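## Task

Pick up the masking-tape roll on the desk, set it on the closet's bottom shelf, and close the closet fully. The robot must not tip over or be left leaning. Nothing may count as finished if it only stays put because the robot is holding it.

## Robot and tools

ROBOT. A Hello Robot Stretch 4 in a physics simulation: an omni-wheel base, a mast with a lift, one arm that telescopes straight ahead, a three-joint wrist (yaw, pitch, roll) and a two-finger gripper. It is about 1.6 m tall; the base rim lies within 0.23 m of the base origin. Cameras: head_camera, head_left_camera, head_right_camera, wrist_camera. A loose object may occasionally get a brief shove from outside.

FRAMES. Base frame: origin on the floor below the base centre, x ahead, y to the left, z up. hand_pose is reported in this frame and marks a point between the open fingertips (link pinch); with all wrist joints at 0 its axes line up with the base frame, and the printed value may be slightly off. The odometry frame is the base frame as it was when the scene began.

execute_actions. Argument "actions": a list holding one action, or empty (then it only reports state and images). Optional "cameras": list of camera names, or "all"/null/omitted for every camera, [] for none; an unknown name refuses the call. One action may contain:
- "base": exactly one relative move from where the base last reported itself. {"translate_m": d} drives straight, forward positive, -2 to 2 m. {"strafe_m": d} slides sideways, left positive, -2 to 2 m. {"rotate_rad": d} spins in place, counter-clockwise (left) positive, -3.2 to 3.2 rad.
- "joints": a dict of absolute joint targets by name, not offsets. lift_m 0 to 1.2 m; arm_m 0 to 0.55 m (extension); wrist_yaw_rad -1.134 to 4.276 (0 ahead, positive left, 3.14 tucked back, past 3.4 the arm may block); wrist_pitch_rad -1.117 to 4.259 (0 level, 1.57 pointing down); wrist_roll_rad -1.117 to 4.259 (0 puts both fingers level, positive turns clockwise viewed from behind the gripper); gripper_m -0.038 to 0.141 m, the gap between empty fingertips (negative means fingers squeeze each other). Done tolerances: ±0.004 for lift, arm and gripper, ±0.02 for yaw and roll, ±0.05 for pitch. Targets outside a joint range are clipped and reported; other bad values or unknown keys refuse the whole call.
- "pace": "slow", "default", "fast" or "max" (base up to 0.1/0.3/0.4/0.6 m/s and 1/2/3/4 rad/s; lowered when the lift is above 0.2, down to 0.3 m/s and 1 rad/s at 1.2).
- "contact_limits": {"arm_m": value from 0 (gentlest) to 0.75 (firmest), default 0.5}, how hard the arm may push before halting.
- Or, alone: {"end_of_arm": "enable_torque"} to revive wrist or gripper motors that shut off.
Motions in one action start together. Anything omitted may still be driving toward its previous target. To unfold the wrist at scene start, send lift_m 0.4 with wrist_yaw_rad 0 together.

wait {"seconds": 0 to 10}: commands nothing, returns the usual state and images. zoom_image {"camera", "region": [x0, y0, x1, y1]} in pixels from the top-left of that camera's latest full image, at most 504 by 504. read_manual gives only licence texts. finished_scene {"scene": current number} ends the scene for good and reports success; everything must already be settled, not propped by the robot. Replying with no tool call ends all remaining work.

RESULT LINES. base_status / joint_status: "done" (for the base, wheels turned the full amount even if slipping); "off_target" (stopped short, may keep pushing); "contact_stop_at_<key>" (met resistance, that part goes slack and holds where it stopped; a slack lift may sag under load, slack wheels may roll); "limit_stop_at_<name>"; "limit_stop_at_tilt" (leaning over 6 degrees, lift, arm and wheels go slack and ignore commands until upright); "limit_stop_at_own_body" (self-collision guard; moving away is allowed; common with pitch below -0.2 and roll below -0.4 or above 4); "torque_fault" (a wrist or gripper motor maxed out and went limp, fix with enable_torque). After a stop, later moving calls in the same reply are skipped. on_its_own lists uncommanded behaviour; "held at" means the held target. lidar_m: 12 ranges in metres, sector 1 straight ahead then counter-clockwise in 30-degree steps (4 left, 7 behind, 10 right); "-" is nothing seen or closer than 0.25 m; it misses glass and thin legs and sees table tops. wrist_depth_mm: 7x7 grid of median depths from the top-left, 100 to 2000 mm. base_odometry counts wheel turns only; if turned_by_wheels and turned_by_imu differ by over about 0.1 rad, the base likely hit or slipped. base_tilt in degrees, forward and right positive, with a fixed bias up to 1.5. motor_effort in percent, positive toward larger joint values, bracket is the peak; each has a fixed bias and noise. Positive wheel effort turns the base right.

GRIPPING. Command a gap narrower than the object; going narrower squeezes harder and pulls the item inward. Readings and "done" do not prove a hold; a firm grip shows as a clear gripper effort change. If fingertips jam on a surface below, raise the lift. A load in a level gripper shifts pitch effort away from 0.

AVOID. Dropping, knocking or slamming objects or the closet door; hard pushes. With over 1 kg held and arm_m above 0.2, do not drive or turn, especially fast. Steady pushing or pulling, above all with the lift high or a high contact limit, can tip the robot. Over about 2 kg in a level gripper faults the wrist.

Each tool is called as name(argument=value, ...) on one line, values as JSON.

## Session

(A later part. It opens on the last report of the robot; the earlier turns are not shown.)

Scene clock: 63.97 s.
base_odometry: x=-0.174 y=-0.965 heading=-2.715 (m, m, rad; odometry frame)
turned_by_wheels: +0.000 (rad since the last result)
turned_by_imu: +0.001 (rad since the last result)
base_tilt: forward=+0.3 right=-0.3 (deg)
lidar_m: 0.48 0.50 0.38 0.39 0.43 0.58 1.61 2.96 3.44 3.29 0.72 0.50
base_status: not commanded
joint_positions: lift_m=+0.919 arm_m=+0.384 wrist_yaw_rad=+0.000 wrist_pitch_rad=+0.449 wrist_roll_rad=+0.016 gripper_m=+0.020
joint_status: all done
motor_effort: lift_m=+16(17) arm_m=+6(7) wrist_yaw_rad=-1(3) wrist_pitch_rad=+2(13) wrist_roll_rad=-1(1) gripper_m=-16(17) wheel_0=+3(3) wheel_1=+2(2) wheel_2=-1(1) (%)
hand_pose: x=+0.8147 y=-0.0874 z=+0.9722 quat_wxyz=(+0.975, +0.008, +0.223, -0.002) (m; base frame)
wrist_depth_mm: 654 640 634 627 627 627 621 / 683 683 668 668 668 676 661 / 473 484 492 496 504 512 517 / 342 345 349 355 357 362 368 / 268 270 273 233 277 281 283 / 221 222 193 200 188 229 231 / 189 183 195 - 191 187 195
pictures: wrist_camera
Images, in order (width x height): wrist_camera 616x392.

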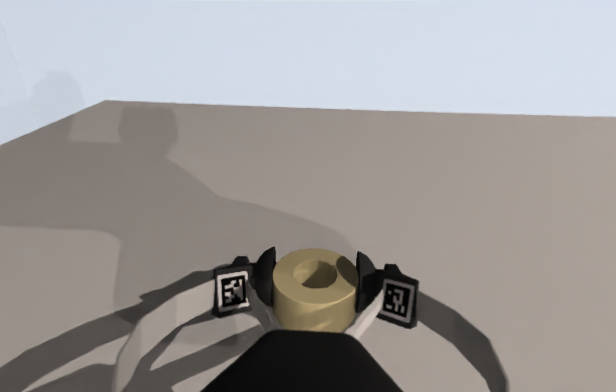

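execute_actions(actions=[{"joints":{"lift_m":0.97,"gripper_m":0.01},"pace":"slow"}], cameras=["wrist_camera"])

execute_actions(actions=[{"base":{"translate_m":-0.35},"joints":{"arm_m":0}}], cameras=[])

execute_actions(actions=[{"base":{"strafe_m":-0.82},"joints":{"lift_m":0.45}}], cameras=[])

execute_actions(actions=[{"base":{"translate_m":-1.4},"pace":"fast"}], cameras=[])

execute_actions(actions=[{"base":{"rotate_rad":-3.1}}], cameras=["wrist_camera","head_camera"])

Scene clock: 65.43 s.
base_odometry: x=-0.174 y=-0.965 heading=-2.715 (m, m, rad; odometry frame)
turned_by_wheels: +0.000 (rad since the last result)
turned_by_imu: +0.000 (rad since the last result)
base_tilt: forward=+0.4 right=-0.3 (deg)
lidar_m: 0.49 0.53 0.37 0.36 0.41 0.58 1.65 2.92 3.47 3.30 0.71 0.53
base_status: not commanded
joint_positions: lift_m=+0.970 arm_m=+0.384 wrist_yaw_rad=+0.000 wrist_pitch_rad=+0.452 wrist_roll_rad=+0.016 gripper_m=+0.010
joint_status: all done
motor_effort: lift_m=+23(25) arm_m=+6(6) wrist_yaw_rad=-1(1) wrist_pitch_rad=-5(6) wrist_roll_rad=-1(1) gripper_m=-19(21) wheel_0=+3(3) wheel_1=+2(2) wheel_2=-1(1) (%)
hand_pose: x=+0.8144 y=-0.0874 z=+1.0220 quat_wxyz=(+0.975, +0.008, +0.224, -0.002) (m; base frame)
wrist_depth_mm: 640 647 640 634 621 621 621 / 683 683 683 676 676 668 661 / 715 615 627 640 654 661 699 / 445 445 455 459 462 469 473 / 347 349 353 355 357 362 366 / 286 287 187 196 185 296 300 / 244 237 252 - 249 236 252
pictures: wrist_camera
Images, in order (width x height): wrist_camera 616x392.

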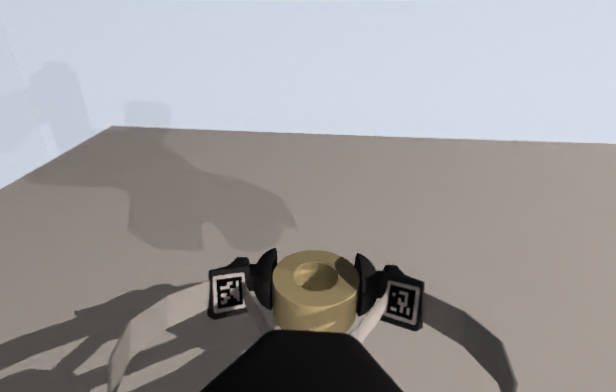

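Scene clock: 68.10 s.
base_odometry: x=+0.144 y=-0.821 heading=-2.716 (m, m, rad; odometry frame)
turned_by_wheels: +0.000 (rad since the last result)
turned_by_imu: +0.001 (rad since the last result)
base_tilt: forward=+0.2 right=-0.5 (deg)
lidar_m: 0.82 0.55 0.41 0.37 0.40 0.63 1.50 2.62 3.47 3.30 1.21 0.87
base_status: done
joint_positions: lift_m=+0.970 arm_m=+0.001 wrist_yaw_rad=+0.000 wrist_pitch_rad=+0.453 wrist_roll_rad=+0.016 gripper_m=+0.010
joint_status: all done
motor_effort: lift_m=+22(22) arm_m=-6(8) wrist_yaw_rad=+1(1) wrist_pitch_rad=-8(8) wrist_roll_rad=-1(1) gripper_m=-18(18) wheel_0=-2(7) wheel_1=-3(9) wheel_2=+0(11) (%)
hand_pose: x=+0.4314 y=-0.0875 z=+1.0219 quat_wxyz=(+0.974, +0.008, +0.224, -0.002) (m; base frame)
wrist_depth_mm: 741 1060 1336 1336 1308 1308 1308 / 741 1008 1042 1078 1098 1118 1138 / 750 904 750 699 715 723 676 / 741 1098 1618 1618 1618 1618 1576 / 750 1118 1537 1756 1756 1708 1756 / 759 991 187 196 185 1661 1618 / 768 1060 1366 - 1366 1308 1366
pictures: none
No camera images: the call's "cameras" was empty. Leave "cameras" out to get every camera's image.

Scene clock: 72.17 s.
base_odometry: x=-0.194 y=-0.074 heading=-2.716 (m, m, rad; odometry frame)
turned_by_wheels: +0.000 (rad since the last result)
turned_by_imu: -0.001 (rad since the last result)
base_tilt: forward=+0.2 right=-0.2 (deg)
lidar_m: 0.81 0.88 1.26 1.20 1.28 1.70 2.35 2.47 2.63 2.49 2.39 0.87
base_status: done
joint_positions: lift_m=+0.450 arm_m=+0.001 wrist_yaw_rad=+0.000 wrist_pitch_rad=+0.453 wrist_roll_rad=+0.016 gripper_m=+0.010
joint_status: all done
motor_effort: lift_m=+18(18) arm_m=-6(6) wrist_yaw_rad=+0(1) wrist_pitch_rad=-7(7) wrist_roll_rad=-1(1) gripper_m=-18(18) wheel_0=+2(10) wheel_1=-1(9) wheel_2=+0(1) (%)
hand_pose: x=+0.4314 y=-0.0874 z=+0.5022 quat_wxyz=(+0.974, +0.008, +0.224, -0.002) (m; base frame)
wrist_depth_mm: 1336 1366 1308 1308 1281 1308 1308 / 1464 1430 1464 1430 1366 1397 1397 / 1576 1576 1576 1537 1499 1499 1499 / 1336 1397 1397 1397 1336 1430 1430 / 1060 1060 1078 1098 1078 1098 1118 / 878 866 187 196 185 891 904 / 741 723 759 - 759 715 759
pictures: none
No camera images: the call's "cameras" was empty. Leave "cameras" out to get every camera's image.

Scene clock: 76.97 s.
base_odometry: x=+1.081 y=+0.504 heading=-2.716 (m, m, rad; odometry frame)
turned_by_wheels: +0.000 (rad since the last result)
turned_by_imu: +0.003 (rad since the last result)
base_tilt: forward=+0.3 right=-0.4 (deg)
lidar_m: 2.22 1.72 1.20 1.17 1.24 0.97 1.00 1.02 1.38 2.52 2.59 3.15
base_status: done
joint_positions: lift_m=+0.450 arm_m=+0.001 wrist_yaw_rad=+0.000 wrist_pitch_rad=+0.453 wrist_roll_rad=+0.016 gripper_m=+0.010
joint_status: not commanded
motor_effort: lift_m=+18(18) arm_m=-6(6) wrist_yaw_rad=+0(0) wrist_pitch_rad=-8(7) wrist_roll_rad=-1(1) gripper_m=-19(18) wheel_0=-1(8) wheel_1=+1(8) wheel_2=-1(16) (%)
hand_pose: x=+0.4314 y=-0.0874 z=+0.5022 quat_wxyz=(+0.974, +0.008, +0.224, -0.002) (m; base frame)
wrist_depth_mm: 1863 - - - - - - / 1863 - - - - - - / 1708 1921 1921 1921 - - - / 1336 1336 1397 1366 1397 1430 1430 / 1078 1060 1078 1078 1078 1098 1118 / 866 866 187 196 185 904 904 / 741 723 768 - 759 715 759
pictures: none
No camera images: the call's "cameras" was empty. Leave "cameras" out to get every camera's image.

Scene clock: 79.80 s.
base_odometry: x=+1.081 y=+0.504 heading=+0.468 (m, m, rad; odometry frame)
turned_by_wheels: -3.100 (rad since the last result)
turned_by_imu: -3.137 (rad since the last result)
base_tilt: forward=+0.1 right=-0.3 (deg)
lidar_m: 1.01 1.04 1.44 2.49 2.63 3.16 3.09 1.70 1.23 1.20 1.24 0.99
base_status: done
joint_positions: lift_m=+0.450 arm_m=+0.001 wrist_yaw_rad=+0.000 wrist_pitch_rad=+0.453 wrist_roll_rad=+0.016 gripper_m=+0.010
joint_status: not commanded
motor_effort: lift_m=+18(18) arm_m=-6(6) wrist_yaw_rad=-1(1) wrist_pitch_rad=-7(8) wrist_roll_rad=-1(1) gripper_m=-22(19) wheel_0=+2(8) wheel_1=+1(9) wheel_2=+1(7) (%)
hand_pose: x=+0.4315 y=-0.0874 z=+0.5022 quat_wxyz=(+0.974, +0.008, +0.224, -0.002) (m; base frame)
wrist_depth_mm: 691 723 1336 1366 1308 661 627 / 741 768 1060 1281 1308 676 661 / 798 831 1537 1537 1499 723 732 / 866 891 917 1397 1397 778 1366 / 960 960 976 1078 1098 842 1098 / 866 866 187 196 185 891 904 / 741 723 768 - 750 715 759
pictures: head_camera, wrist_camera
Images, in order (width x height): head_camera 420x560, wrist_camera 616x392.

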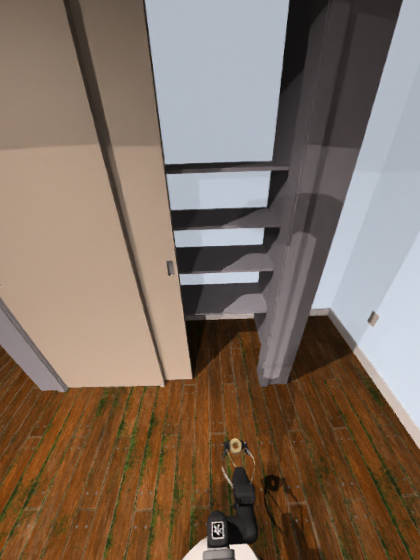

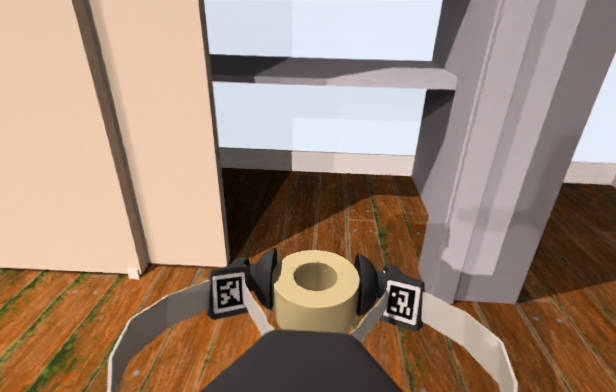

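execute_actions(actions=[{"base":{"translate_m":0.5},"joints":{"arm_m":0.2}}], cameras=["wrist_camera","head_camera"])

Scene clock: 83.03 s.
base_odometry: x=+1.527 y=+0.730 heading=+0.468 (m, m, rad; odometry frame)
turned_by_wheels: +0.000 (rad since the last result)
turned_by_imu: +0.001 (rad since the last result)
base_tilt: forward=+0.2 right=-0.2 (deg)
lidar_m: 0.56 0.50 0.67 2.45 2.57 3.62 3.63 1.76 1.27 1.23 0.63 0.55
base_status: done
joint_positions: lift_m=+0.450 arm_m=+0.199 wrist_yaw_rad=+0.000 wrist_pitch_rad=+0.452 wrist_roll_rad=+0.016 gripper_m=+0.010
joint_status: all done
motor_effort: lift_m=+18(18) arm_m=+6(5) wrist_yaw_rad=-1(0) wrist_pitch_rad=-7(8) wrist_roll_rad=-1(1) gripper_m=-18(17) wheel_0=+2(8) wheel_1=+1(7) wheel_2=+1(13) (%)
hand_pose: x=+0.6293 y=-0.0874 z=+0.5022 quat_wxyz=(+0.974, +0.008, +0.224, -0.002) (m; base frame)
wrist_depth_mm: 715 699 691 683 676 668 597 / 750 741 741 732 723 715 597 / 535 544 549 564 564 574 544 / 433 413 418 402 404 410 413 / 960 946 931 891 904 866 569 / 854 878 187 196 185 741 574 / 741 723 759 - 750 699 569
pictures: head_camera, wrist_camera
Images, in order (width x height): head_camera 420x560, wrist_camera 616x392.

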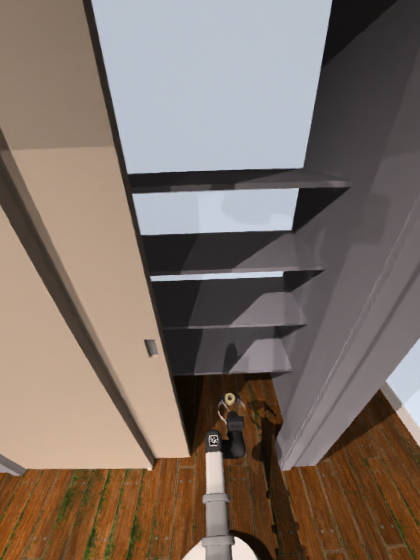

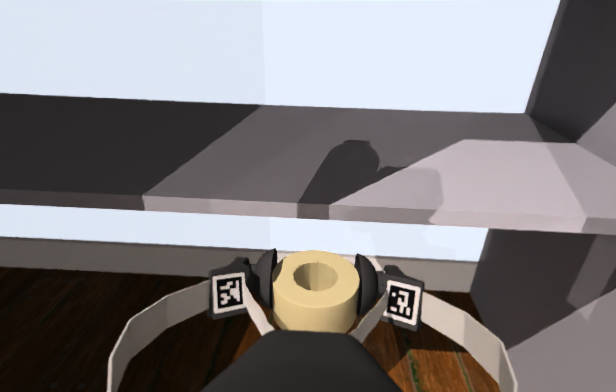

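execute_actions(actions=[{"joints":{"lift_m":0.465,"arm_m":0.52},"pace":"slow"}], cameras=["wrist_camera"])

Scene clock: 87.63 s.
base_odometry: x=+1.527 y=+0.730 heading=+0.468 (m, m, rad; odometry frame)
turned_by_wheels: +0.000 (rad since the last result)
turned_by_imu: +0.001 (rad since the last result)
base_tilt: forward=+0.3 right=-0.4 (deg)
lidar_m: 0.57 0.49 0.66 2.48 2.61 3.61 3.62 1.77 1.24 1.22 0.63 0.54
base_status: not commanded
joint_positions: lift_m=+0.465 arm_m=+0.519 wrist_yaw_rad=+0.000 wrist_pitch_rad=+0.452 wrist_roll_rad=+0.016 gripper_m=+0.010
joint_status: all done
motor_effort: lift_m=+23(23) arm_m=+6(9) wrist_yaw_rad=+0(1) wrist_pitch_rad=-7(7) wrist_roll_rad=-1(1) gripper_m=-19(18) wheel_0=+2(2) wheel_1=+1(2) wheel_2=+1(1) (%)
hand_pose: x=+0.9492 y=-0.0874 z=+0.5169 quat_wxyz=(+0.974, +0.008, +0.224, -0.002) (m; base frame)
wrist_depth_mm: 404 399 392 389 382 377 375 / 433 427 421 415 407 402 399 / 466 462 455 445 439 433 427 / 415 421 424 430 436 439 445 / 327 329 332 332 338 342 345 / 268 271 187 196 185 279 281 / 230 224 237 - 236 223 239
pictures: wrist_camera
Images, in order (width x height): wrist_camera 616x392.

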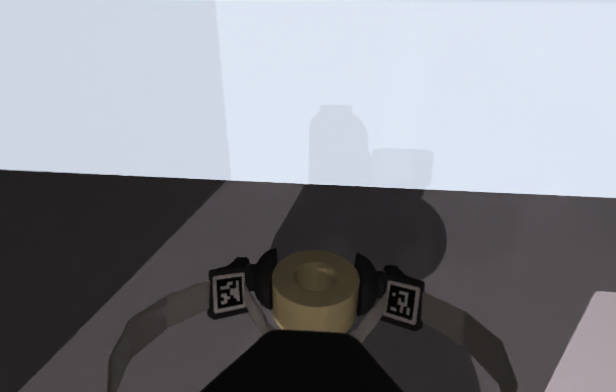

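execute_actions(actions=[{"joints":{"lift_m":0.432},"pace":"slow"}], cameras=[])

Scene clock: 88.80 s.
base_odometry: x=+1.527 y=+0.730 heading=+0.468 (m, m, rad; odometry frame)
turned_by_wheels: +0.000 (rad since the last result)
turned_by_imu: +0.000 (rad since the last result)
base_tilt: forward=+0.2 right=-0.3 (deg)
lidar_m: 0.55 0.52 0.67 2.48 2.60 3.63 3.60 1.76 1.27 1.20 0.62 0.55
base_status: not commanded
joint_positions: lift_m=+0.432 arm_m=+0.519 wrist_yaw_rad=+0.000 wrist_pitch_rad=+0.452 wrist_roll_rad=+0.016 gripper_m=+0.010
joint_status: all done
motor_effort: lift_m=+17(19) arm_m=+6(6) wrist_yaw_rad=-1(0) wrist_pitch_rad=-7(7) wrist_roll_rad=-2(1) gripper_m=-18(19) wheel_0=+2(2) wheel_1=+1(1) wheel_2=+1(1) (%)
hand_pose: x=+0.9492 y=-0.0874 z=+0.4843 quat_wxyz=(+0.974, +0.008, +0.224, -0.002) (m; base frame)
wrist_depth_mm: 402 394 392 387 382 377 373 / 433 424 421 415 407 399 397 / 452 449 445 436 436 433 427 / 349 353 357 359 364 368 370 / 274 276 279 279 282 286 289 / 227 226 187 196 185 233 236 / 193 187 200 - 198 186 200
pictures: none
No camera images: the call's "cameras" was empty. Leave "cameras" out to get every camera's image.

execute_actions(actions=[{"joints":{"lift_m":0.426},"pace":"slow"}], cameras=[])

execute_actions(actions=[{"joints":{"gripper_m":0.14},"pace":"slow"}], cameras=["wrist_camera"])

execute_actions(actions=[{"joints":{"lift_m":0.445,"arm_m":0.0},"pace":"default"}], cameras=["wrist_camera"])

Scene clock: 89.57 s.
base_odometry: x=+1.527 y=+0.730 heading=+0.468 (m, m, rad; odometry frame)
turned_by_wheels: +0.000 (rad since the last result)
turned_by_imu: +0.000 (rad since the last result)
base_tilt: forward=+0.2 right=-0.3 (deg)
lidar_m: 0.57 0.52 0.65 2.49 2.59 3.61 3.61 1.77 1.22 1.22 0.62 0.56
base_status: not commanded
joint_positions: lift_m=+0.426 arm_m=+0.519 wrist_yaw_rad=+0.000 wrist_pitch_rad=+0.452 wrist_roll_rad=+0.016 gripper_m=+0.010
joint_status: all done
motor_effort: lift_m=+17(14) arm_m=+6(6) wrist_yaw_rad=-1(1) wrist_pitch_rad=-4(7) wrist_roll_rad=-1(1) gripper_m=-18(19) wheel_0=+2(2) wheel_1=+1(1) wheel_2=+1(1) (%)
hand_pose: x=+0.9493 y=-0.0874 z=+0.4786 quat_wxyz=(+0.975, +0.008, +0.224, -0.002) (m; base frame)
wrist_depth_mm: 402 399 392 389 382 379 373 / 430 427 421 415 410 402 397 / 449 445 445 436 433 430 427 / 340 342 347 349 355 357 362 / 266 267 271 272 274 278 281 / 220 220 188 196 185 226 229 / 187 182 193 - 191 181 193
pictures: none
No camera images: the call's "cameras" was empty. Leave "cameras" out to get every camera's image.

Scene clock: 94.90 s.
base_odometry: x=+1.527 y=+0.730 heading=+0.468 (m, m, rad; odometry frame)
turned_by_wheels: +0.000 (rad since the last result)
turned_by_imu: +0.002 (rad since the last result)
base_tilt: forward=+0.2 right=-0.3 (deg)
lidar_m: 0.55 0.52 0.68 2.46 2.61 3.63 3.60 1.75 1.26 1.21 0.62 0.56
base_status: not commanded
joint_positions: lift_m=+0.426 arm_m=+0.519 wrist_yaw_rad=-0.001 wrist_pitch_rad=+0.446 wrist_roll_rad=+0.016 gripper_m=+0.140
joint_status: all done
motor_effort: lift_m=+17(17) arm_m=+6(6) wrist_yaw_rad=+1(3) wrist_pitch_rad=+12(12) wrist_roll_rad=-1(1) gripper_m=+0(19) wheel_0=+2(2) wheel_1=+1(1) wheel_2=+1(1) (%)
hand_pose: x=+0.9500 y=-0.0876 z=+0.4801 quat_wxyz=(+0.975, +0.008, +0.221, -0.002) (m; base frame)
wrist_depth_mm: 404 397 389 387 382 377 375 / 430 424 418 413 407 402 399 / 452 449 445 439 436 433 424 / 351 355 357 362 368 373 375 / 273 276 277 266 282 285 287 / 224 226 200 202 192 232 235 / 191 186 197 - 195 190 198
pictures: wrist_camera
Images, in order (width x height): wrist_camera 616x392.

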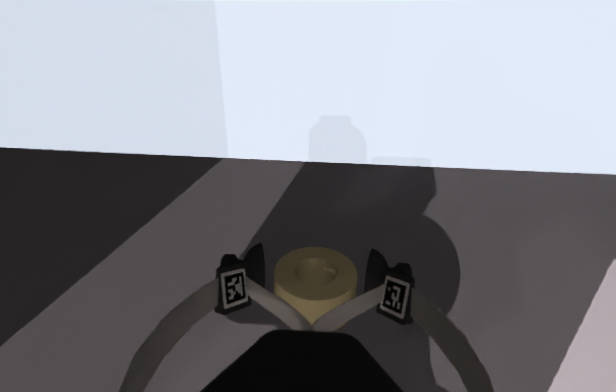

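Scene clock: 97.50 s.
base_odometry: x=+1.527 y=+0.730 heading=+0.468 (m, m, rad; odometry frame)
turned_by_wheels: +0.000 (rad since the last result)
turned_by_imu: +0.001 (rad since the last result)
base_tilt: forward=+0.1 right=-0.3 (deg)
lidar_m: 0.57 0.50 0.67 2.47 2.58 3.63 3.63 1.74 1.25 1.22 0.63 0.55
base_status: not commanded
joint_positions: lift_m=+0.445 arm_m=+0.001 wrist_yaw_rad=+0.000 wrist_pitch_rad=+0.452 wrist_roll_rad=+0.016 gripper_m=+0.140
joint_status: all done
motor_effort: lift_m=+22(20) arm_m=-6(6) wrist_yaw_rad=+0(2) wrist_pitch_rad=-8(12) wrist_roll_rad=-1(1) gripper_m=-1(3) wheel_0=+2(2) wheel_1=+2(1) wheel_2=+1(1) (%)
hand_pose: x=+0.4315 y=-0.0874 z=+0.4969 quat_wxyz=(+0.974, +0.008, +0.224, -0.002) (m; base frame)
wrist_depth_mm: 891 891 866 866 854 842 591 / 683 854 891 917 891 831 591 / 319 634 647 654 609 621 564 / 329 1118 1098 1078 1078 866 574 / 353 1060 1060 1078 1078 788 569 / 379 427 809 866 820 211 564 / 427 691 759 - 750 723 421
pictures: wrist_camera
Images, in order (width x height): wrist_camera 616x392.

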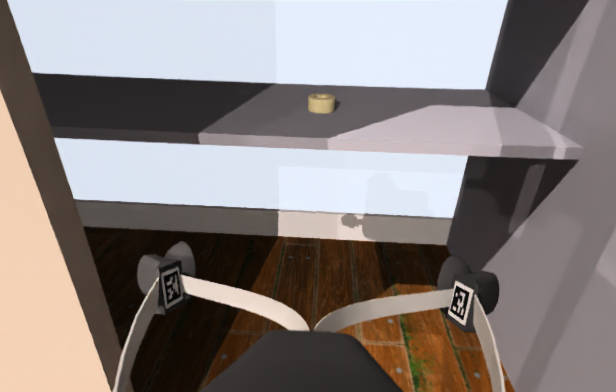

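execute_actions(actions=[{"base":{"translate_m":-0.3},"joints":{"lift_m":0.845,"wrist_pitch_rad":-0.012,"gripper_m":0.1}}], cameras=[])

execute_actions(actions=[{"base":{"strafe_m":0.38},"joints":{"wrist_yaw_rad":-0.9,"arm_m":0.36}}], cameras=["wrist_camera","head_camera"])

Scene clock: 100.30 s.
base_odometry: x=+1.259 y=+0.595 heading=+0.468 (m, m, rad; odometry frame)
turned_by_wheels: +0.000 (rad since the last result)
turned_by_imu: +0.001 (rad since the last result)
base_tilt: forward=+0.1 right=-0.2 (deg)
lidar_m: 0.80 0.81 1.09 2.47 2.55 3.33 3.30 1.74 1.24 1.19 1.27 0.80
base_status: done
joint_positions: lift_m=+0.845 arm_m=+0.001 wrist_yaw_rad=+0.000 wrist_pitch_rad=-0.009 wrist_roll_rad=+0.016 gripper_m=+0.100
joint_status: all done
motor_effort: lift_m=+22(22) arm_m=-6(7) wrist_yaw_rad=+0(0) wrist_pitch_rad=-8(11) wrist_roll_rad=-1(1) gripper_m=-1(2) wheel_0=-3(7) wheel_1=-1(8) wheel_2=+1(12) (%)
hand_pose: x=+0.4605 y=-0.0874 z=+1.0257 quat_wxyz=(+1.000, +0.008, -0.005, +0.000) (m; base frame)
wrist_depth_mm: 591 591 1008 991 960 842 488 / 597 591 1281 1281 1255 891 496 / 603 597 1281 1281 1255 842 492 / 603 603 1281 1255 1255 866 496 / 603 603 1229 1281 1255 621 496 / 609 603 866 1308 220 539 508 / 615 603 1308 - 1281 530 512
pictures: none
No camera images: the call's "cameras" was empty. Leave "cameras" out to get every camera's image.

Scene clock: 102.90 s.
base_odometry: x=+1.088 y=+0.934 heading=+0.468 (m, m, rad; odometry frame)
turned_by_wheels: +0.000 (rad since the last result)
turned_by_imu: +0.002 (rad since the last result)
base_tilt: forward=+0.2 right=-0.2 (deg)
lidar_m: 0.74 0.81 1.06 2.10 2.22 3.06 3.25 2.27 1.66 1.57 1.01 0.83
base_status: done
joint_positions: lift_m=+0.845 arm_m=+0.359 wrist_yaw_rad=-0.900 wrist_pitch_rad=-0.009 wrist_roll_rad=+0.016 gripper_m=+0.100
joint_status: all done
motor_effort: lift_m=+21(22) arm_m=+6(5) wrist_yaw_rad=+0(7) wrist_pitch_rad=-7(8) wrist_roll_rad=-1(2) gripper_m=-3(3) wheel_0=+2(9) wheel_1=-1(6) wheel_2=+1(0) (%)
hand_pose: x=+0.6407 y=-0.2803 z=+1.0258 quat_wxyz=(+0.900, +0.005, -0.008, -0.435) (m; base frame)
wrist_depth_mm: 267 820 854 931 715 1397 1281 / 270 976 1118 1008 707 1397 1308 / 272 707 1138 960 715 1397 1308 / 278 991 1160 1025 715 1366 1281 / 286 991 1118 991 715 1430 1281 / 278 585 676 931 220 1397 1281 / 279 976 1182 - 691 1098 1281
pictures: head_camera, wrist_camera
Images, in order (width x height): head_camera 420x560, wrist_camera 616x392.

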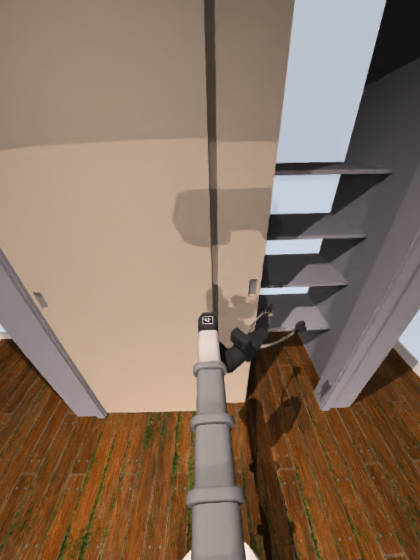

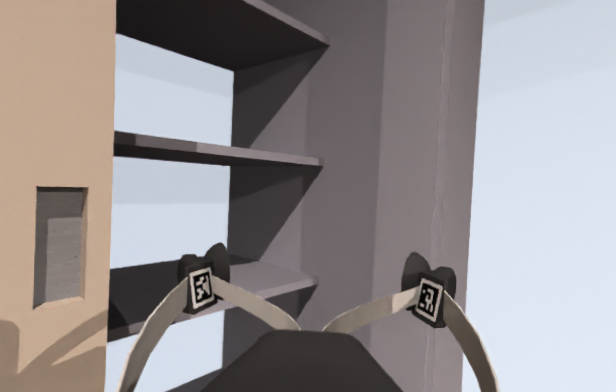

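execute_actions(actions=[{"base":{"strafe_m":0.044},"pace":"slow"}], cameras=[])

execute_actions(actions=[{"joints":{"arm_m":0.48},"pace":"slow"}], cameras=["wrist_camera"])

Scene clock: 104.63 s.
base_odometry: x=+1.068 y=+0.973 heading=+0.468 (m, m, rad; odometry frame)
turned_by_wheels: +0.000 (rad since the last result)
turned_by_imu: +0.001 (rad since the last result)
base_tilt: forward=+0.2 right=-0.2 (deg)
lidar_m: 0.74 0.79 1.12 2.05 2.15 3.04 3.29 2.31 1.67 1.63 1.07 0.81
base_status: done
joint_positions: lift_m=+0.845 arm_m=+0.359 wrist_yaw_rad=-0.900 wrist_pitch_rad=-0.009 wrist_roll_rad=+0.016 gripper_m=+0.100
joint_status: not commanded
motor_effort: lift_m=+21(21) arm_m=+6(6) wrist_yaw_rad=-1(0) wrist_pitch_rad=-7(7) wrist_roll_rad=-1(1) gripper_m=-3(4) wheel_0=-2(7) wheel_1=+3(8) wheel_2=+0(1) (%)
hand_pose: x=+0.6407 y=-0.2803 z=+1.0258 quat_wxyz=(+0.900, +0.005, -0.008, -0.435) (m; base frame)
wrist_depth_mm: 270 315 866 976 866 809 1308 / 271 317 1182 1060 759 842 1336 / 272 317 1138 1025 759 1464 1336 / 274 329 1205 1042 759 1397 1308 / 276 332 1118 1008 759 1430 1336 / 278 319 668 991 219 1430 1308 / 282 315 1205 - 741 820 1336
pictures: none
No camera images: the call's "cameras" was empty. Leave "cameras" out to get every camera's image.

Scene clock: 107.10 s.
base_odometry: x=+1.068 y=+0.973 heading=+0.468 (m, m, rad; odometry frame)
turned_by_wheels: +0.000 (rad since the last result)
turned_by_imu: +0.001 (rad since the last result)
base_tilt: forward=+0.2 right=-0.2 (deg)
lidar_m: 0.74 0.77 1.09 2.06 2.15 3.04 3.29 2.32 1.70 1.61 1.09 0.84
base_status: not commanded
joint_positions: lift_m=+0.845 arm_m=+0.479 wrist_yaw_rad=-0.900 wrist_pitch_rad=-0.009 wrist_roll_rad=+0.016 gripper_m=+0.100
joint_status: all done
motor_effort: lift_m=+21(21) arm_m=+6(7) wrist_yaw_rad=+0(1) wrist_pitch_rad=-7(7) wrist_roll_rad=-1(1) gripper_m=-1(3) wheel_0=-2(2) wheel_1=+2(2) wheel_2=+0(0) (%)
hand_pose: x=+0.7605 y=-0.2803 z=+1.0258 quat_wxyz=(+0.900, +0.005, -0.008, -0.435) (m; base frame)
wrist_depth_mm: 171 200 240 842 878 654 1281 / 171 201 242 1060 866 654 1281 / 173 202 245 991 866 654 1281 / 174 204 255 1042 878 647 1308 / 175 206 257 1008 866 640 1308 / 177 202 244 820 220 627 1336 / 178 200 241 - 854 640 1336
pictures: wrist_camera
Images, in order (width x height): wrist_camera 616x392.

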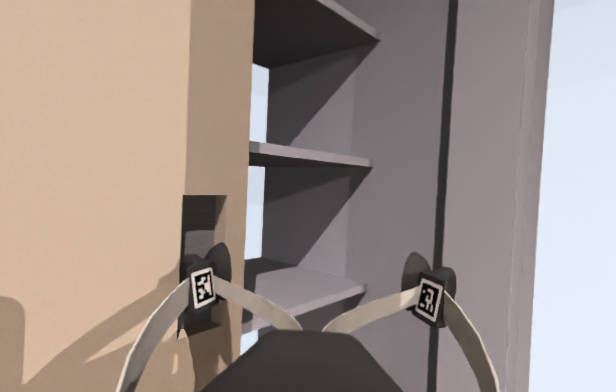

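Same as scene 1's pre-insert view.

execute_actions(actions=[{"joints":{"arm_m":0.52},"contact_limits":{"arm_m":0.12},"pace":"slow"}], cameras=["wrist_camera"])

Scene clock: 108.67 s.
base_odometry: x=+1.068 y=+0.973 heading=+0.468 (m, m, rad; odometry frame)
turned_by_wheels: +0.000 (rad since the last result)
turned_by_imu: +0.000 (rad since the last result)
base_tilt: forward=+0.3 right=-0.3 (deg)
lidar_m: 0.74 0.79 1.12 2.06 2.17 3.00 3.27 2.30 1.70 1.64 1.08 0.84
base_status: not commanded
joint_positions: lift_m=+0.845 arm_m=+0.518 wrist_yaw_rad=-0.909 wrist_pitch_rad=-0.009 wrist_roll_rad=+0.016 gripper_m=+0.100
joint_status: all done
on_its_own: wrist_yaw_rad is at rest, and its effort (+24) is outside its rest range (-13 to +13)
motor_effort: lift_m=+21(21) arm_m=+9(13) wrist_yaw_rad=+24(28) wrist_pitch_rad=-8(7) wrist_roll_rad=-1(1) gripper_m=+1(3) wheel_0=-3(6) wheel_1=-1(2) wheel_2=-2(2) (%)
contact_limits: arm_m 0.12
hand_pose: x=+0.7978 y=-0.2813 z=+1.0258 quat_wxyz=(+0.899, +0.005, -0.008, -0.439) (m; base frame)
wrist_depth_mm: 140 164 198 251 854 647 1255 / 140 165 200 960 866 654 1229 / 141 166 202 732 866 647 1255 / 143 167 204 960 866 640 1281 / 143 169 204 960 842 647 1255 / 144 170 189 250 200 640 1281 / 146 163 199 - 842 621 1308
pictures: wrist_camera
Images, in order (width x height): wrist_camera 616x392.

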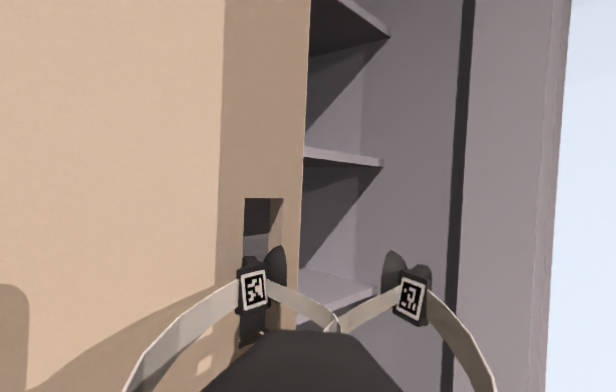

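execute_actions(actions=[{"base":{"strafe_m":-0.3},"pace":"slow"}], cameras=["wrist_camera","head_camera"])

Scene clock: 112.90 s.
base_odometry: x=+1.203 y=+0.705 heading=+0.468 (m, m, rad; odometry frame)
turned_by_wheels: +0.000 (rad since the last result)
turned_by_imu: +0.000 (rad since the last result)
base_tilt: forward=+0.2 right=-0.4 (deg)
lidar_m: 0.78 0.80 1.12 2.37 2.47 3.35 3.28 1.87 1.38 1.31 1.43 0.84
base_status: done
joint_positions: lift_m=+0.845 arm_m=+0.518 wrist_yaw_rad=-0.910 wrist_pitch_rad=-0.009 wrist_roll_rad=+0.016 gripper_m=+0.100
joint_status: not commanded
on_its_own: wrist_yaw_rad is at rest, and its effort (+29) is outside its rest range (-13 to +13)
motor_effort: lift_m=+21(21) arm_m=+8(9) wrist_yaw_rad=+29(29) wrist_pitch_rad=-7(8) wrist_roll_rad=-1(1) gripper_m=-3(0) wheel_0=+4(12) wheel_1=-4(5) wheel_2=-2(0) (%)
hand_pose: x=+0.7974 y=-0.2814 z=+1.0258 quat_wxyz=(+0.898, +0.005, -0.008, -0.439) (m; base frame)
wrist_depth_mm: 135 158 191 244 427 368 1078 / 136 159 193 246 427 373 1042 / 137 160 195 250 427 373 1078 / 138 162 197 253 430 375 1060 / 138 163 199 256 415 379 1060 / 139 165 183 213 198 370 1060 / 141 158 192 - 415 370 1078
pictures: head_camera, wrist_camera
Images, in order (width x height): head_camera 420x560, wrist_camera 616x392.

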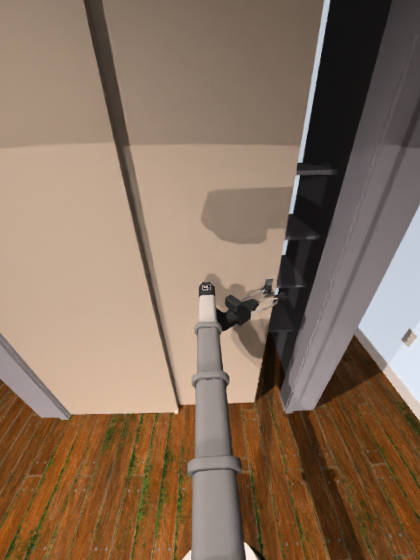

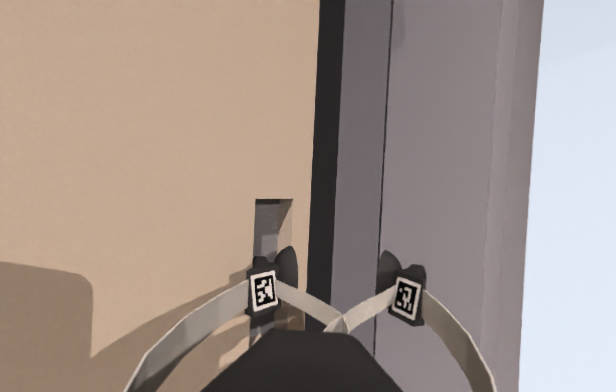

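execute_actions(actions=[{"base":{"strafe_m":-0.12},"pace":"slow"}], cameras=["wrist_camera","head_camera"])

Scene clock: 115.30 s.
base_odometry: x=+1.257 y=+0.598 heading=+0.467 (m, m, rad; odometry frame)
turned_by_wheels: +0.000 (rad since the last result)
turned_by_imu: +0.000 (rad since the last result)
base_tilt: forward=+0.2 right=-0.3 (deg)
lidar_m: 0.79 0.83 1.12 2.49 2.62 3.37 3.30 1.77 1.23 1.19 1.27 0.81
base_status: done
joint_positions: lift_m=+0.845 arm_m=+0.518 wrist_yaw_rad=-0.911 wrist_pitch_rad=-0.009 wrist_roll_rad=+0.016 gripper_m=+0.100
joint_status: not commanded
on_its_own: wrist_yaw_rad is at rest, and its effort (+30) is outside its rest range (-13 to +13)
motor_effort: lift_m=+22(21) arm_m=+9(8) wrist_yaw_rad=+30(31) wrist_pitch_rad=-7(7) wrist_roll_rad=-1(1) gripper_m=+0(0) wheel_0=+3(11) wheel_1=-5(4) wheel_2=-2(1) (%)
hand_pose: x=+0.7973 y=-0.2815 z=+1.0258 quat_wxyz=(+0.898, +0.005, -0.008, -0.440) (m; base frame)
wrist_depth_mm: 134 156 190 240 293 271 976 / 134 157 191 244 293 278 960 / 135 158 193 247 294 286 960 / 136 160 195 250 293 296 960 / 137 161 196 254 286 357 960 / 138 163 181 199 196 368 960 / 139 156 190 - 286 273 960
pictures: head_camera, wrist_camera
Images, in order (width x height): head_camera 420x560, wrist_camera 616x392.

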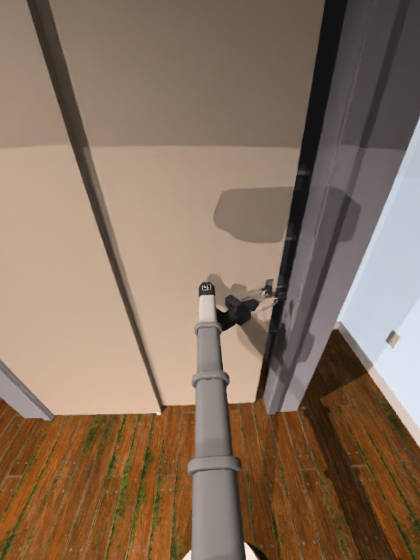

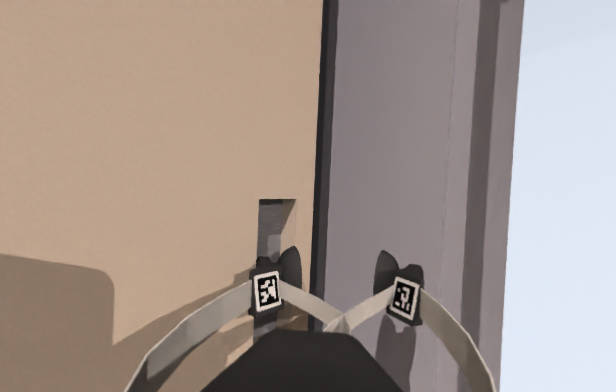

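execute_actions(actions=[{"base":{"strafe_m":-0.04},"joints":{"gripper_m":0.04},"pace":"slow"}], cameras=["wrist_camera","head_camera"])

Scene clock: 117.90 s.
base_odometry: x=+1.275 y=+0.563 heading=+0.467 (m, m, rad; odometry frame)
turned_by_wheels: +0.000 (rad since the last result)
turned_by_imu: +0.001 (rad since the last result)
base_tilt: forward=+0.2 right=-0.1 (deg)
lidar_m: 0.78 0.84 1.09 2.52 2.63 3.37 3.29 1.71 1.22 1.16 1.26 0.80
base_status: done
joint_positions: lift_m=+0.845 arm_m=+0.518 wrist_yaw_rad=-0.909 wrist_pitch_rad=-0.009 wrist_roll_rad=+0.016 gripper_m=+0.040
joint_status: all done
on_its_own: wrist_yaw_rad is at rest, and its effort (+27) is outside its rest range (-13 to +13)
motor_effort: lift_m=+21(21) arm_m=+8(8) wrist_yaw_rad=+27(33) wrist_pitch_rad=-7(7) wrist_roll_rad=-1(1) gripper_m=-4(4) wheel_0=+4(11) wheel_1=-3(6) wheel_2=-2(2) (%)
hand_pose: x=+0.7976 y=-0.2813 z=+1.0258 quat_wxyz=(+0.898, +0.005, -0.008, -0.439) (m; base frame)
wrist_depth_mm: 132 155 188 238 251 265 931 / 133 156 189 241 250 320 931 / 134 158 191 246 250 330 931 / 135 159 193 249 249 342 931 / 136 160 195 251 239 351 931 / 137 162 180 213 192 357 931 / 138 155 189 - 244 368 946
pictures: head_camera, wrist_camera
Images, in order (width x height): head_camera 420x560, wrist_camera 616x392.

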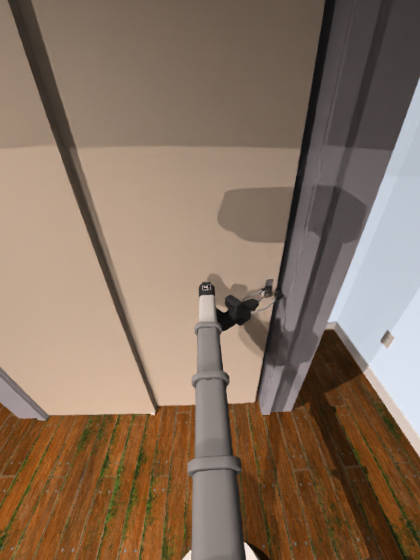

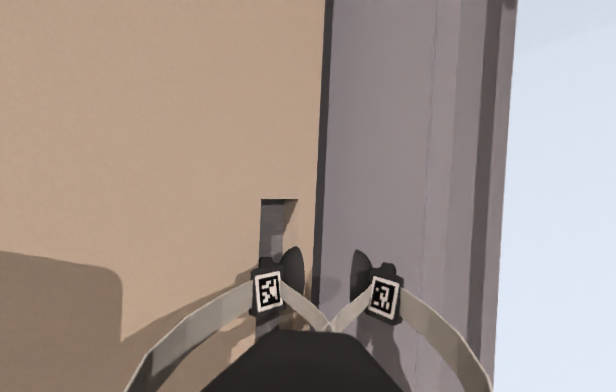

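execute_actions(actions=[{"base":{"strafe_m":-0.025},"pace":"slow"}], cameras=["wrist_camera","head_camera"])

Scene clock: 119.13 s.
base_odometry: x=+1.286 y=+0.541 heading=+0.468 (m, m, rad; odometry frame)
turned_by_wheels: +0.001 (rad since the last result)
turned_by_imu: +0.001 (rad since the last result)
base_tilt: forward=+0.1 right=-0.3 (deg)
lidar_m: 0.78 0.82 1.09 2.53 2.67 3.37 3.31 1.66 1.16 1.13 1.20 0.80
base_status: done
joint_positions: lift_m=+0.845 arm_m=+0.519 wrist_yaw_rad=-0.909 wrist_pitch_rad=-0.009 wrist_roll_rad=+0.016 gripper_m=+0.040
joint_status: not commanded
on_its_own: wrist_yaw_rad is at rest, and its effort (+27) is outside its rest range (-13 to +13)
motor_effort: lift_m=+21(20) arm_m=+8(8) wrist_yaw_rad=+27(26) wrist_pitch_rad=-8(8) wrist_roll_rad=-1(0) gripper_m=+0(3) wheel_0=+10(12) wheel_1=+2(6) wheel_2=-1(1) (%)
hand_pose: x=+0.7976 y=-0.2813 z=+1.0258 quat_wxyz=(+0.898, +0.005, -0.008, -0.439) (m; base frame)
wrist_depth_mm: 132 155 187 237 227 306 917 / 133 156 189 241 226 314 904 / 133 157 190 243 226 327 904 / 135 158 192 247 226 336 917 / 135 159 195 249 222 343 917 / 136 161 179 197 191 353 904 / 138 154 187 - 225 362 917
pictures: head_camera, wrist_camera
Images, in order (width x height): head_camera 420x560, wrist_camera 616x392.

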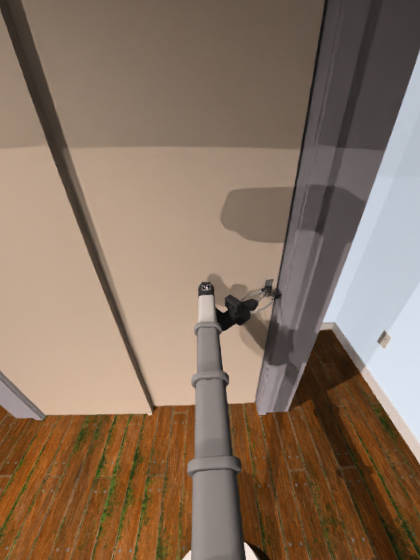

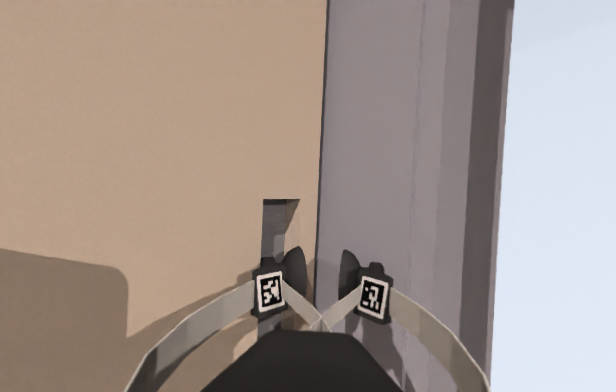

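execute_actions(actions=[{"base":{"strafe_m":-0.012},"joints":{"gripper_m":0.025},"pace":"slow"}], cameras=["wrist_camera"])

execute_actions(actions=[{"base":{"strafe_m":0.03},"pace":"slow"}], cameras=[])

execute_actions(actions=[{"joints":{"arm_m":0.25},"pace":"slow"}], cameras=["wrist_camera","head_camera","head_left_camera"])

Scene clock: 120.30 s.
base_odometry: x=+1.291 y=+0.530 heading=+0.470 (m, m, rad; odometry frame)
turned_by_wheels: +0.001 (rad since the last result)
turned_by_imu: +0.002 (rad since the last result)
base_tilt: forward=+0.3 right=-0.2 (deg)
lidar_m: 0.79 0.83 1.11 2.57 2.67 3.38 3.30 1.63 1.17 1.12 1.20 0.78
base_status: done
joint_positions: lift_m=+0.845 arm_m=+0.519 wrist_yaw_rad=-0.907 wrist_pitch_rad=-0.010 wrist_roll_rad=+0.016 gripper_m=+0.025
joint_status: all done
on_its_own: wrist_yaw_rad is at rest, and its effort (+20) is outside its rest range (-13 to +13)
motor_effort: lift_m=+21(21) arm_m=+8(8) wrist_yaw_rad=+20(27) wrist_pitch_rad=-7(8) wrist_roll_rad=-1(1) gripper_m=-2(1) wheel_0=+15(17) wheel_1=+1(2) wheel_2=+1(2) (%)
hand_pose: x=+0.7983 y=-0.2811 z=+1.0259 quat_wxyz=(+0.899, +0.005, -0.008, -0.438) (m; base frame)
wrist_depth_mm: 131 153 185 235 216 297 917 / 132 154 187 238 217 304 917 / 133 156 189 241 217 315 904 / 134 157 191 244 216 324 904 / 135 158 192 239 216 334 904 / 135 160 178 195 186 343 904 / 137 153 186 - 216 349 891
pictures: wrist_camera
Images, in order (width x height): wrist_camera 616x392.

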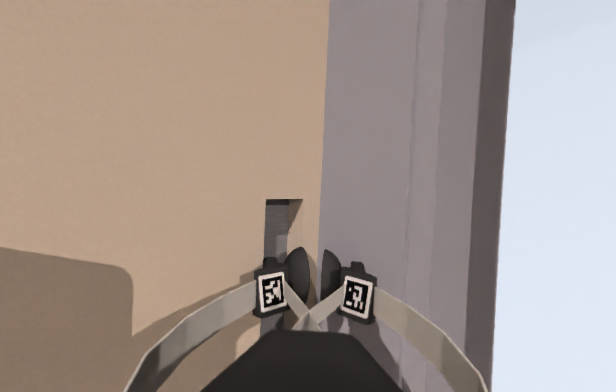

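Scene clock: 121.60 s.
base_odometry: x=+1.277 y=+0.557 heading=+0.469 (m, m, rad; odometry frame)
turned_by_wheels: +0.000 (rad since the last result)
turned_by_imu: +0.000 (rad since the last result)
base_tilt: forward=+0.3 right=-0.2 (deg)
lidar_m: 0.78 0.82 1.12 2.53 2.66 3.35 3.30 1.67 1.22 1.15 1.24 0.77
base_status: done
joint_positions: lift_m=+0.845 arm_m=+0.519 wrist_yaw_rad=-0.906 wrist_pitch_rad=-0.010 wrist_roll_rad=+0.016 gripper_m=+0.025
joint_status: not commanded
on_its_own: wrist_yaw_rad is at rest, and its effort (+17) is outside its rest range (-13 to +13)
motor_effort: lift_m=+21(21) arm_m=+7(8) wrist_yaw_rad=+17(20) wrist_pitch_rad=-7(7) wrist_roll_rad=-1(1) gripper_m=-4(3) wheel_0=-4(13) wheel_1=+2(6) wheel_2=-1(1) (%)
hand_pose: x=+0.7988 y=-0.2810 z=+1.0259 quat_wxyz=(+0.899, +0.005, -0.008, -0.438) (m; base frame)
wrist_depth_mm: 132 154 186 237 246 258 946 / 133 155 189 239 246 315 931 / 133 156 190 244 244 324 931 / 134 158 192 246 245 332 931 / 135 159 193 248 239 340 931 / 136 160 179 208 190 349 917 / 137 154 187 - 239 357 931
pictures: none
No camera images: the call's "cameras" was empty. Leave "cameras" out to get every camera's image.

Scene clock: 125.57 s.
base_odometry: x=+1.277 y=+0.557 heading=+0.470 (m, m, rad; odometry frame)
turned_by_wheels: +0.000 (rad since the last result)
turned_by_imu: +0.001 (rad since the last result)
base_tilt: forward=+0.3 right=-0.2 (deg)
lidar_m: 0.79 0.80 1.09 2.54 2.66 3.38 3.27 1.67 1.19 1.16 1.23 0.81
base_status: not commanded
joint_positions: lift_m=+0.845 arm_m=+0.251 wrist_yaw_rad=-0.900 wrist_pitch_rad=-0.010 wrist_roll_rad=+0.016 gripper_m=+0.025
joint_status: all done
motor_effort: lift_m=+21(21) arm_m=-6(5) wrist_yaw_rad=+0(17) wrist_pitch_rad=-7(8) wrist_roll_rad=-1(1) gripper_m=-5(7) wheel_0=-3(4) wheel_1=+1(2) wheel_2=-1(1) (%)
hand_pose: x=+0.5328 y=-0.2803 z=+1.0259 quat_wxyz=(+0.900, +0.005, -0.008, -0.435) (m; base frame)
wrist_depth_mm: 351 410 415 535 1229 1042 931 / 353 413 413 539 1229 1060 917 / 353 418 415 549 1255 1060 931 / 357 418 418 554 1229 1060 931 / 359 424 413 544 1229 1078 917 / 364 433 192 512 190 1042 931 / 364 410 413 - 1229 1008 917
pictures: head_camera, head_left_camera, wrist_camera
Images, in order (width x height): head_camera 420x560, head_left_camera 420x672, wrist_camera 616x392.

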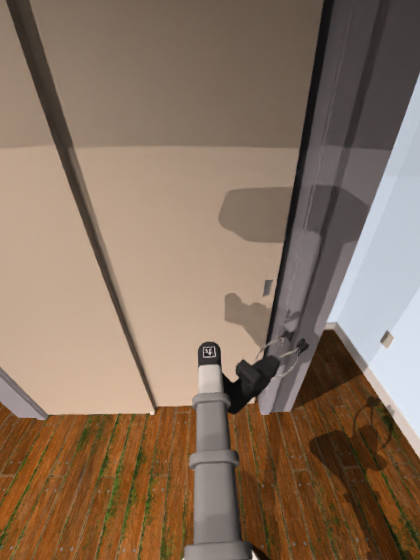

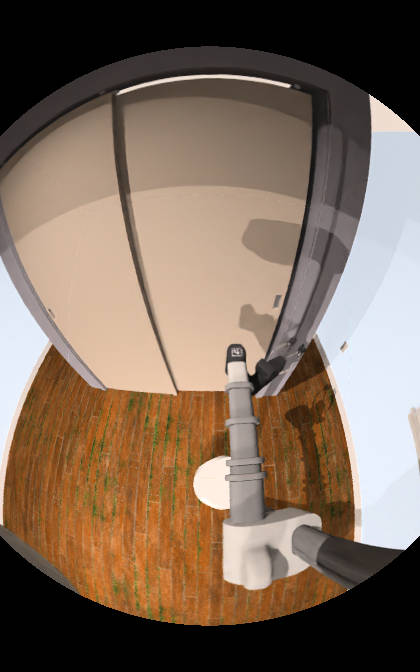

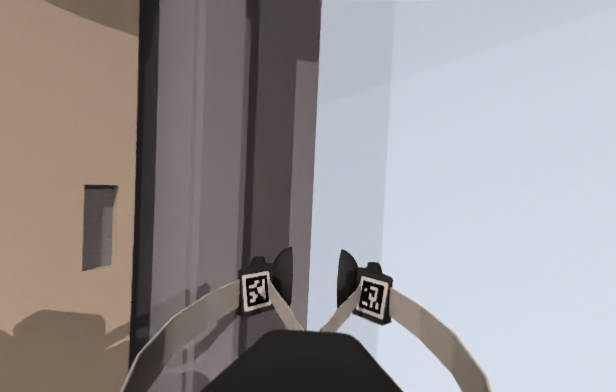

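execute_actions(actions=[{"joints":{"arm_m":0.47},"pace":"slow"}], cameras=["wrist_camera"])

Scene clock: 129.07 s.
base_odometry: x=+1.277 y=+0.557 heading=+0.470 (m, m, rad; odometry frame)
turned_by_wheels: +0.000 (rad since the last result)
turned_by_imu: +0.001 (rad since the last result)
base_tilt: forward=+0.2 right=-0.2 (deg)
lidar_m: 0.78 0.83 1.09 2.51 2.64 3.38 3.30 1.67 1.22 1.15 1.24 0.80
base_status: not commanded
joint_positions: lift_m=+0.845 arm_m=+0.469 wrist_yaw_rad=-0.900 wrist_pitch_rad=-0.010 wrist_roll_rad=+0.016 gripper_m=+0.025
joint_status: all done
motor_effort: lift_m=+21(21) arm_m=+6(7) wrist_yaw_rad=+0(0) wrist_pitch_rad=-8(7) wrist_roll_rad=-1(1) gripper_m=-5(4) wheel_0=-3(3) wheel_1=+2(2) wheel_2=-1(1) (%)
hand_pose: x=+0.7506 y=-0.2803 z=+1.0259 quat_wxyz=(+0.900, +0.005, -0.008, -0.435) (m; base frame)
wrist_depth_mm: 172 200 242 290 265 991 931 / 173 203 245 289 266 1008 931 / 174 204 247 297 271 1025 931 / 175 206 256 297 274 1025 931 / 177 207 245 287 279 1042 931 / 178 209 191 271 190 1042 917 / 179 201 243 - 336 1008 931
pictures: wrist_camera
Images, in order (width x height): wrist_camera 616x392.

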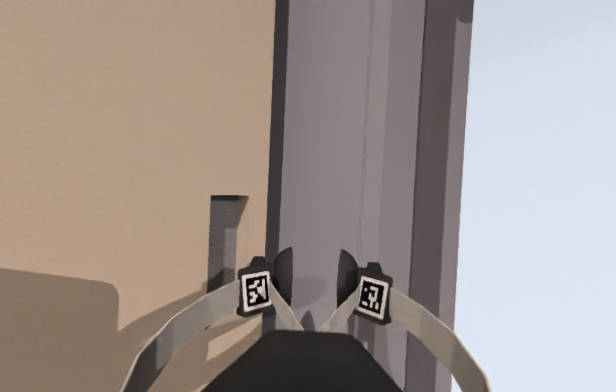

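execute_actions(actions=[{"joints":{"arm_m":0.52},"contact_limits":{"arm_m":0.12},"pace":"slow"}], cameras=["wrist_camera"])

execute_actions(actions=[{"base":{"strafe_m":-0.035},"pace":"slow"}], cameras=["wrist_camera"])

Scene clock: 130.87 s.
base_odometry: x=+1.277 y=+0.557 heading=+0.470 (m, m, rad; odometry frame)
turned_by_wheels: +0.000 (rad since the last result)
turned_by_imu: +0.001 (rad since the last result)
base_tilt: forward=+0.3 right=-0.3 (deg)
lidar_m: 0.77 0.81 1.07 2.54 2.66 3.38 3.29 1.67 1.22 1.16 1.26 0.77
base_status: not commanded
joint_positions: lift_m=+0.845 arm_m=+0.519 wrist_yaw_rad=-0.905 wrist_pitch_rad=-0.010 wrist_roll_rad=+0.016 gripper_m=+0.025
joint_status: all done
on_its_own: wrist_yaw_rad is at rest, and its effort (+15) is outside its rest range (-13 to +13)
motor_effort: lift_m=+21(21) arm_m=+8(8) wrist_yaw_rad=+15(15) wrist_pitch_rad=-8(7) wrist_roll_rad=-1(1) gripper_m=-3(5) wheel_0=+1(3) wheel_1=+1(1) wheel_2=-2(1) (%)
contact_limits: arm_m 0.12
hand_pose: x=+0.7989 y=-0.2809 z=+1.0259 quat_wxyz=(+0.899, +0.005, -0.008, -0.437) (m; base frame)
wrist_depth_mm: 132 154 186 236 246 256 931 / 132 155 188 238 246 312 931 / 133 156 190 242 246 320 931 / 135 158 191 245 245 330 931 / 135 159 193 248 239 340 931 / 137 160 181 208 190 349 931 / 138 151 187 - 239 355 931
pictures: wrist_camera
Images, in order (width x height): wrist_camera 616x392.

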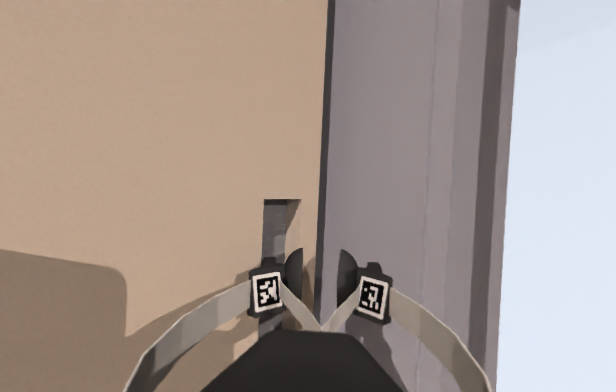

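Scene clock: 132.27 s.
base_odometry: x=+1.293 y=+0.526 heading=+0.472 (m, m, rad; odometry frame)
turned_by_wheels: +0.002 (rad since the last result)
turned_by_imu: +0.003 (rad since the last result)
base_tilt: forward=+0.2 right=-0.3 (deg)
lidar_m: 0.79 0.82 1.12 2.56 2.67 3.37 3.27 1.64 1.16 1.12 1.20 0.78
base_status: done
joint_positions: lift_m=+0.845 arm_m=+0.519 wrist_yaw_rad=-0.906 wrist_pitch_rad=-0.010 wrist_roll_rad=+0.016 gripper_m=+0.025
joint_status: not commanded
on_its_own: wrist_yaw_rad is at rest, and its effort (+16) is outside its rest range (-13 to +13)
motor_effort: lift_m=+21(21) arm_m=+8(8) wrist_yaw_rad=+16(18) wrist_pitch_rad=-7(8) wrist_roll_rad=-1(1) gripper_m=-1(2) wheel_0=+16(16) wheel_1=+4(8) wheel_2=+2(2) (%)
hand_pose: x=+0.7988 y=-0.2809 z=+1.0259 quat_wxyz=(+0.899, +0.005, -0.008, -0.437) (m; base frame)
wrist_depth_mm: 131 152 184 232 215 291 917 / 131 153 186 236 215 301 904 / 132 155 188 237 214 307 917 / 133 156 190 241 213 317 904 / 134 158 191 238 214 325 904 / 135 159 181 193 185 334 904 / 136 152 185 - 214 342 904
pictures: wrist_camera
Images, in order (width x height): wrist_camera 616x392.

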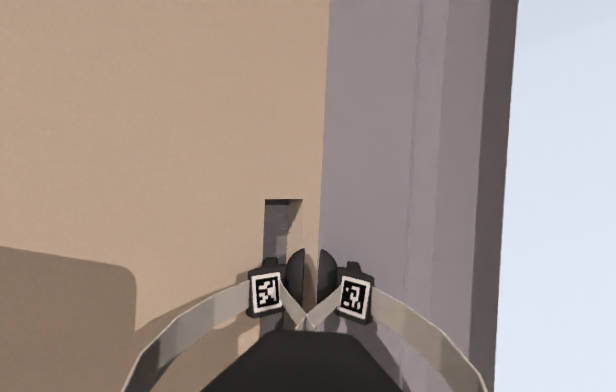

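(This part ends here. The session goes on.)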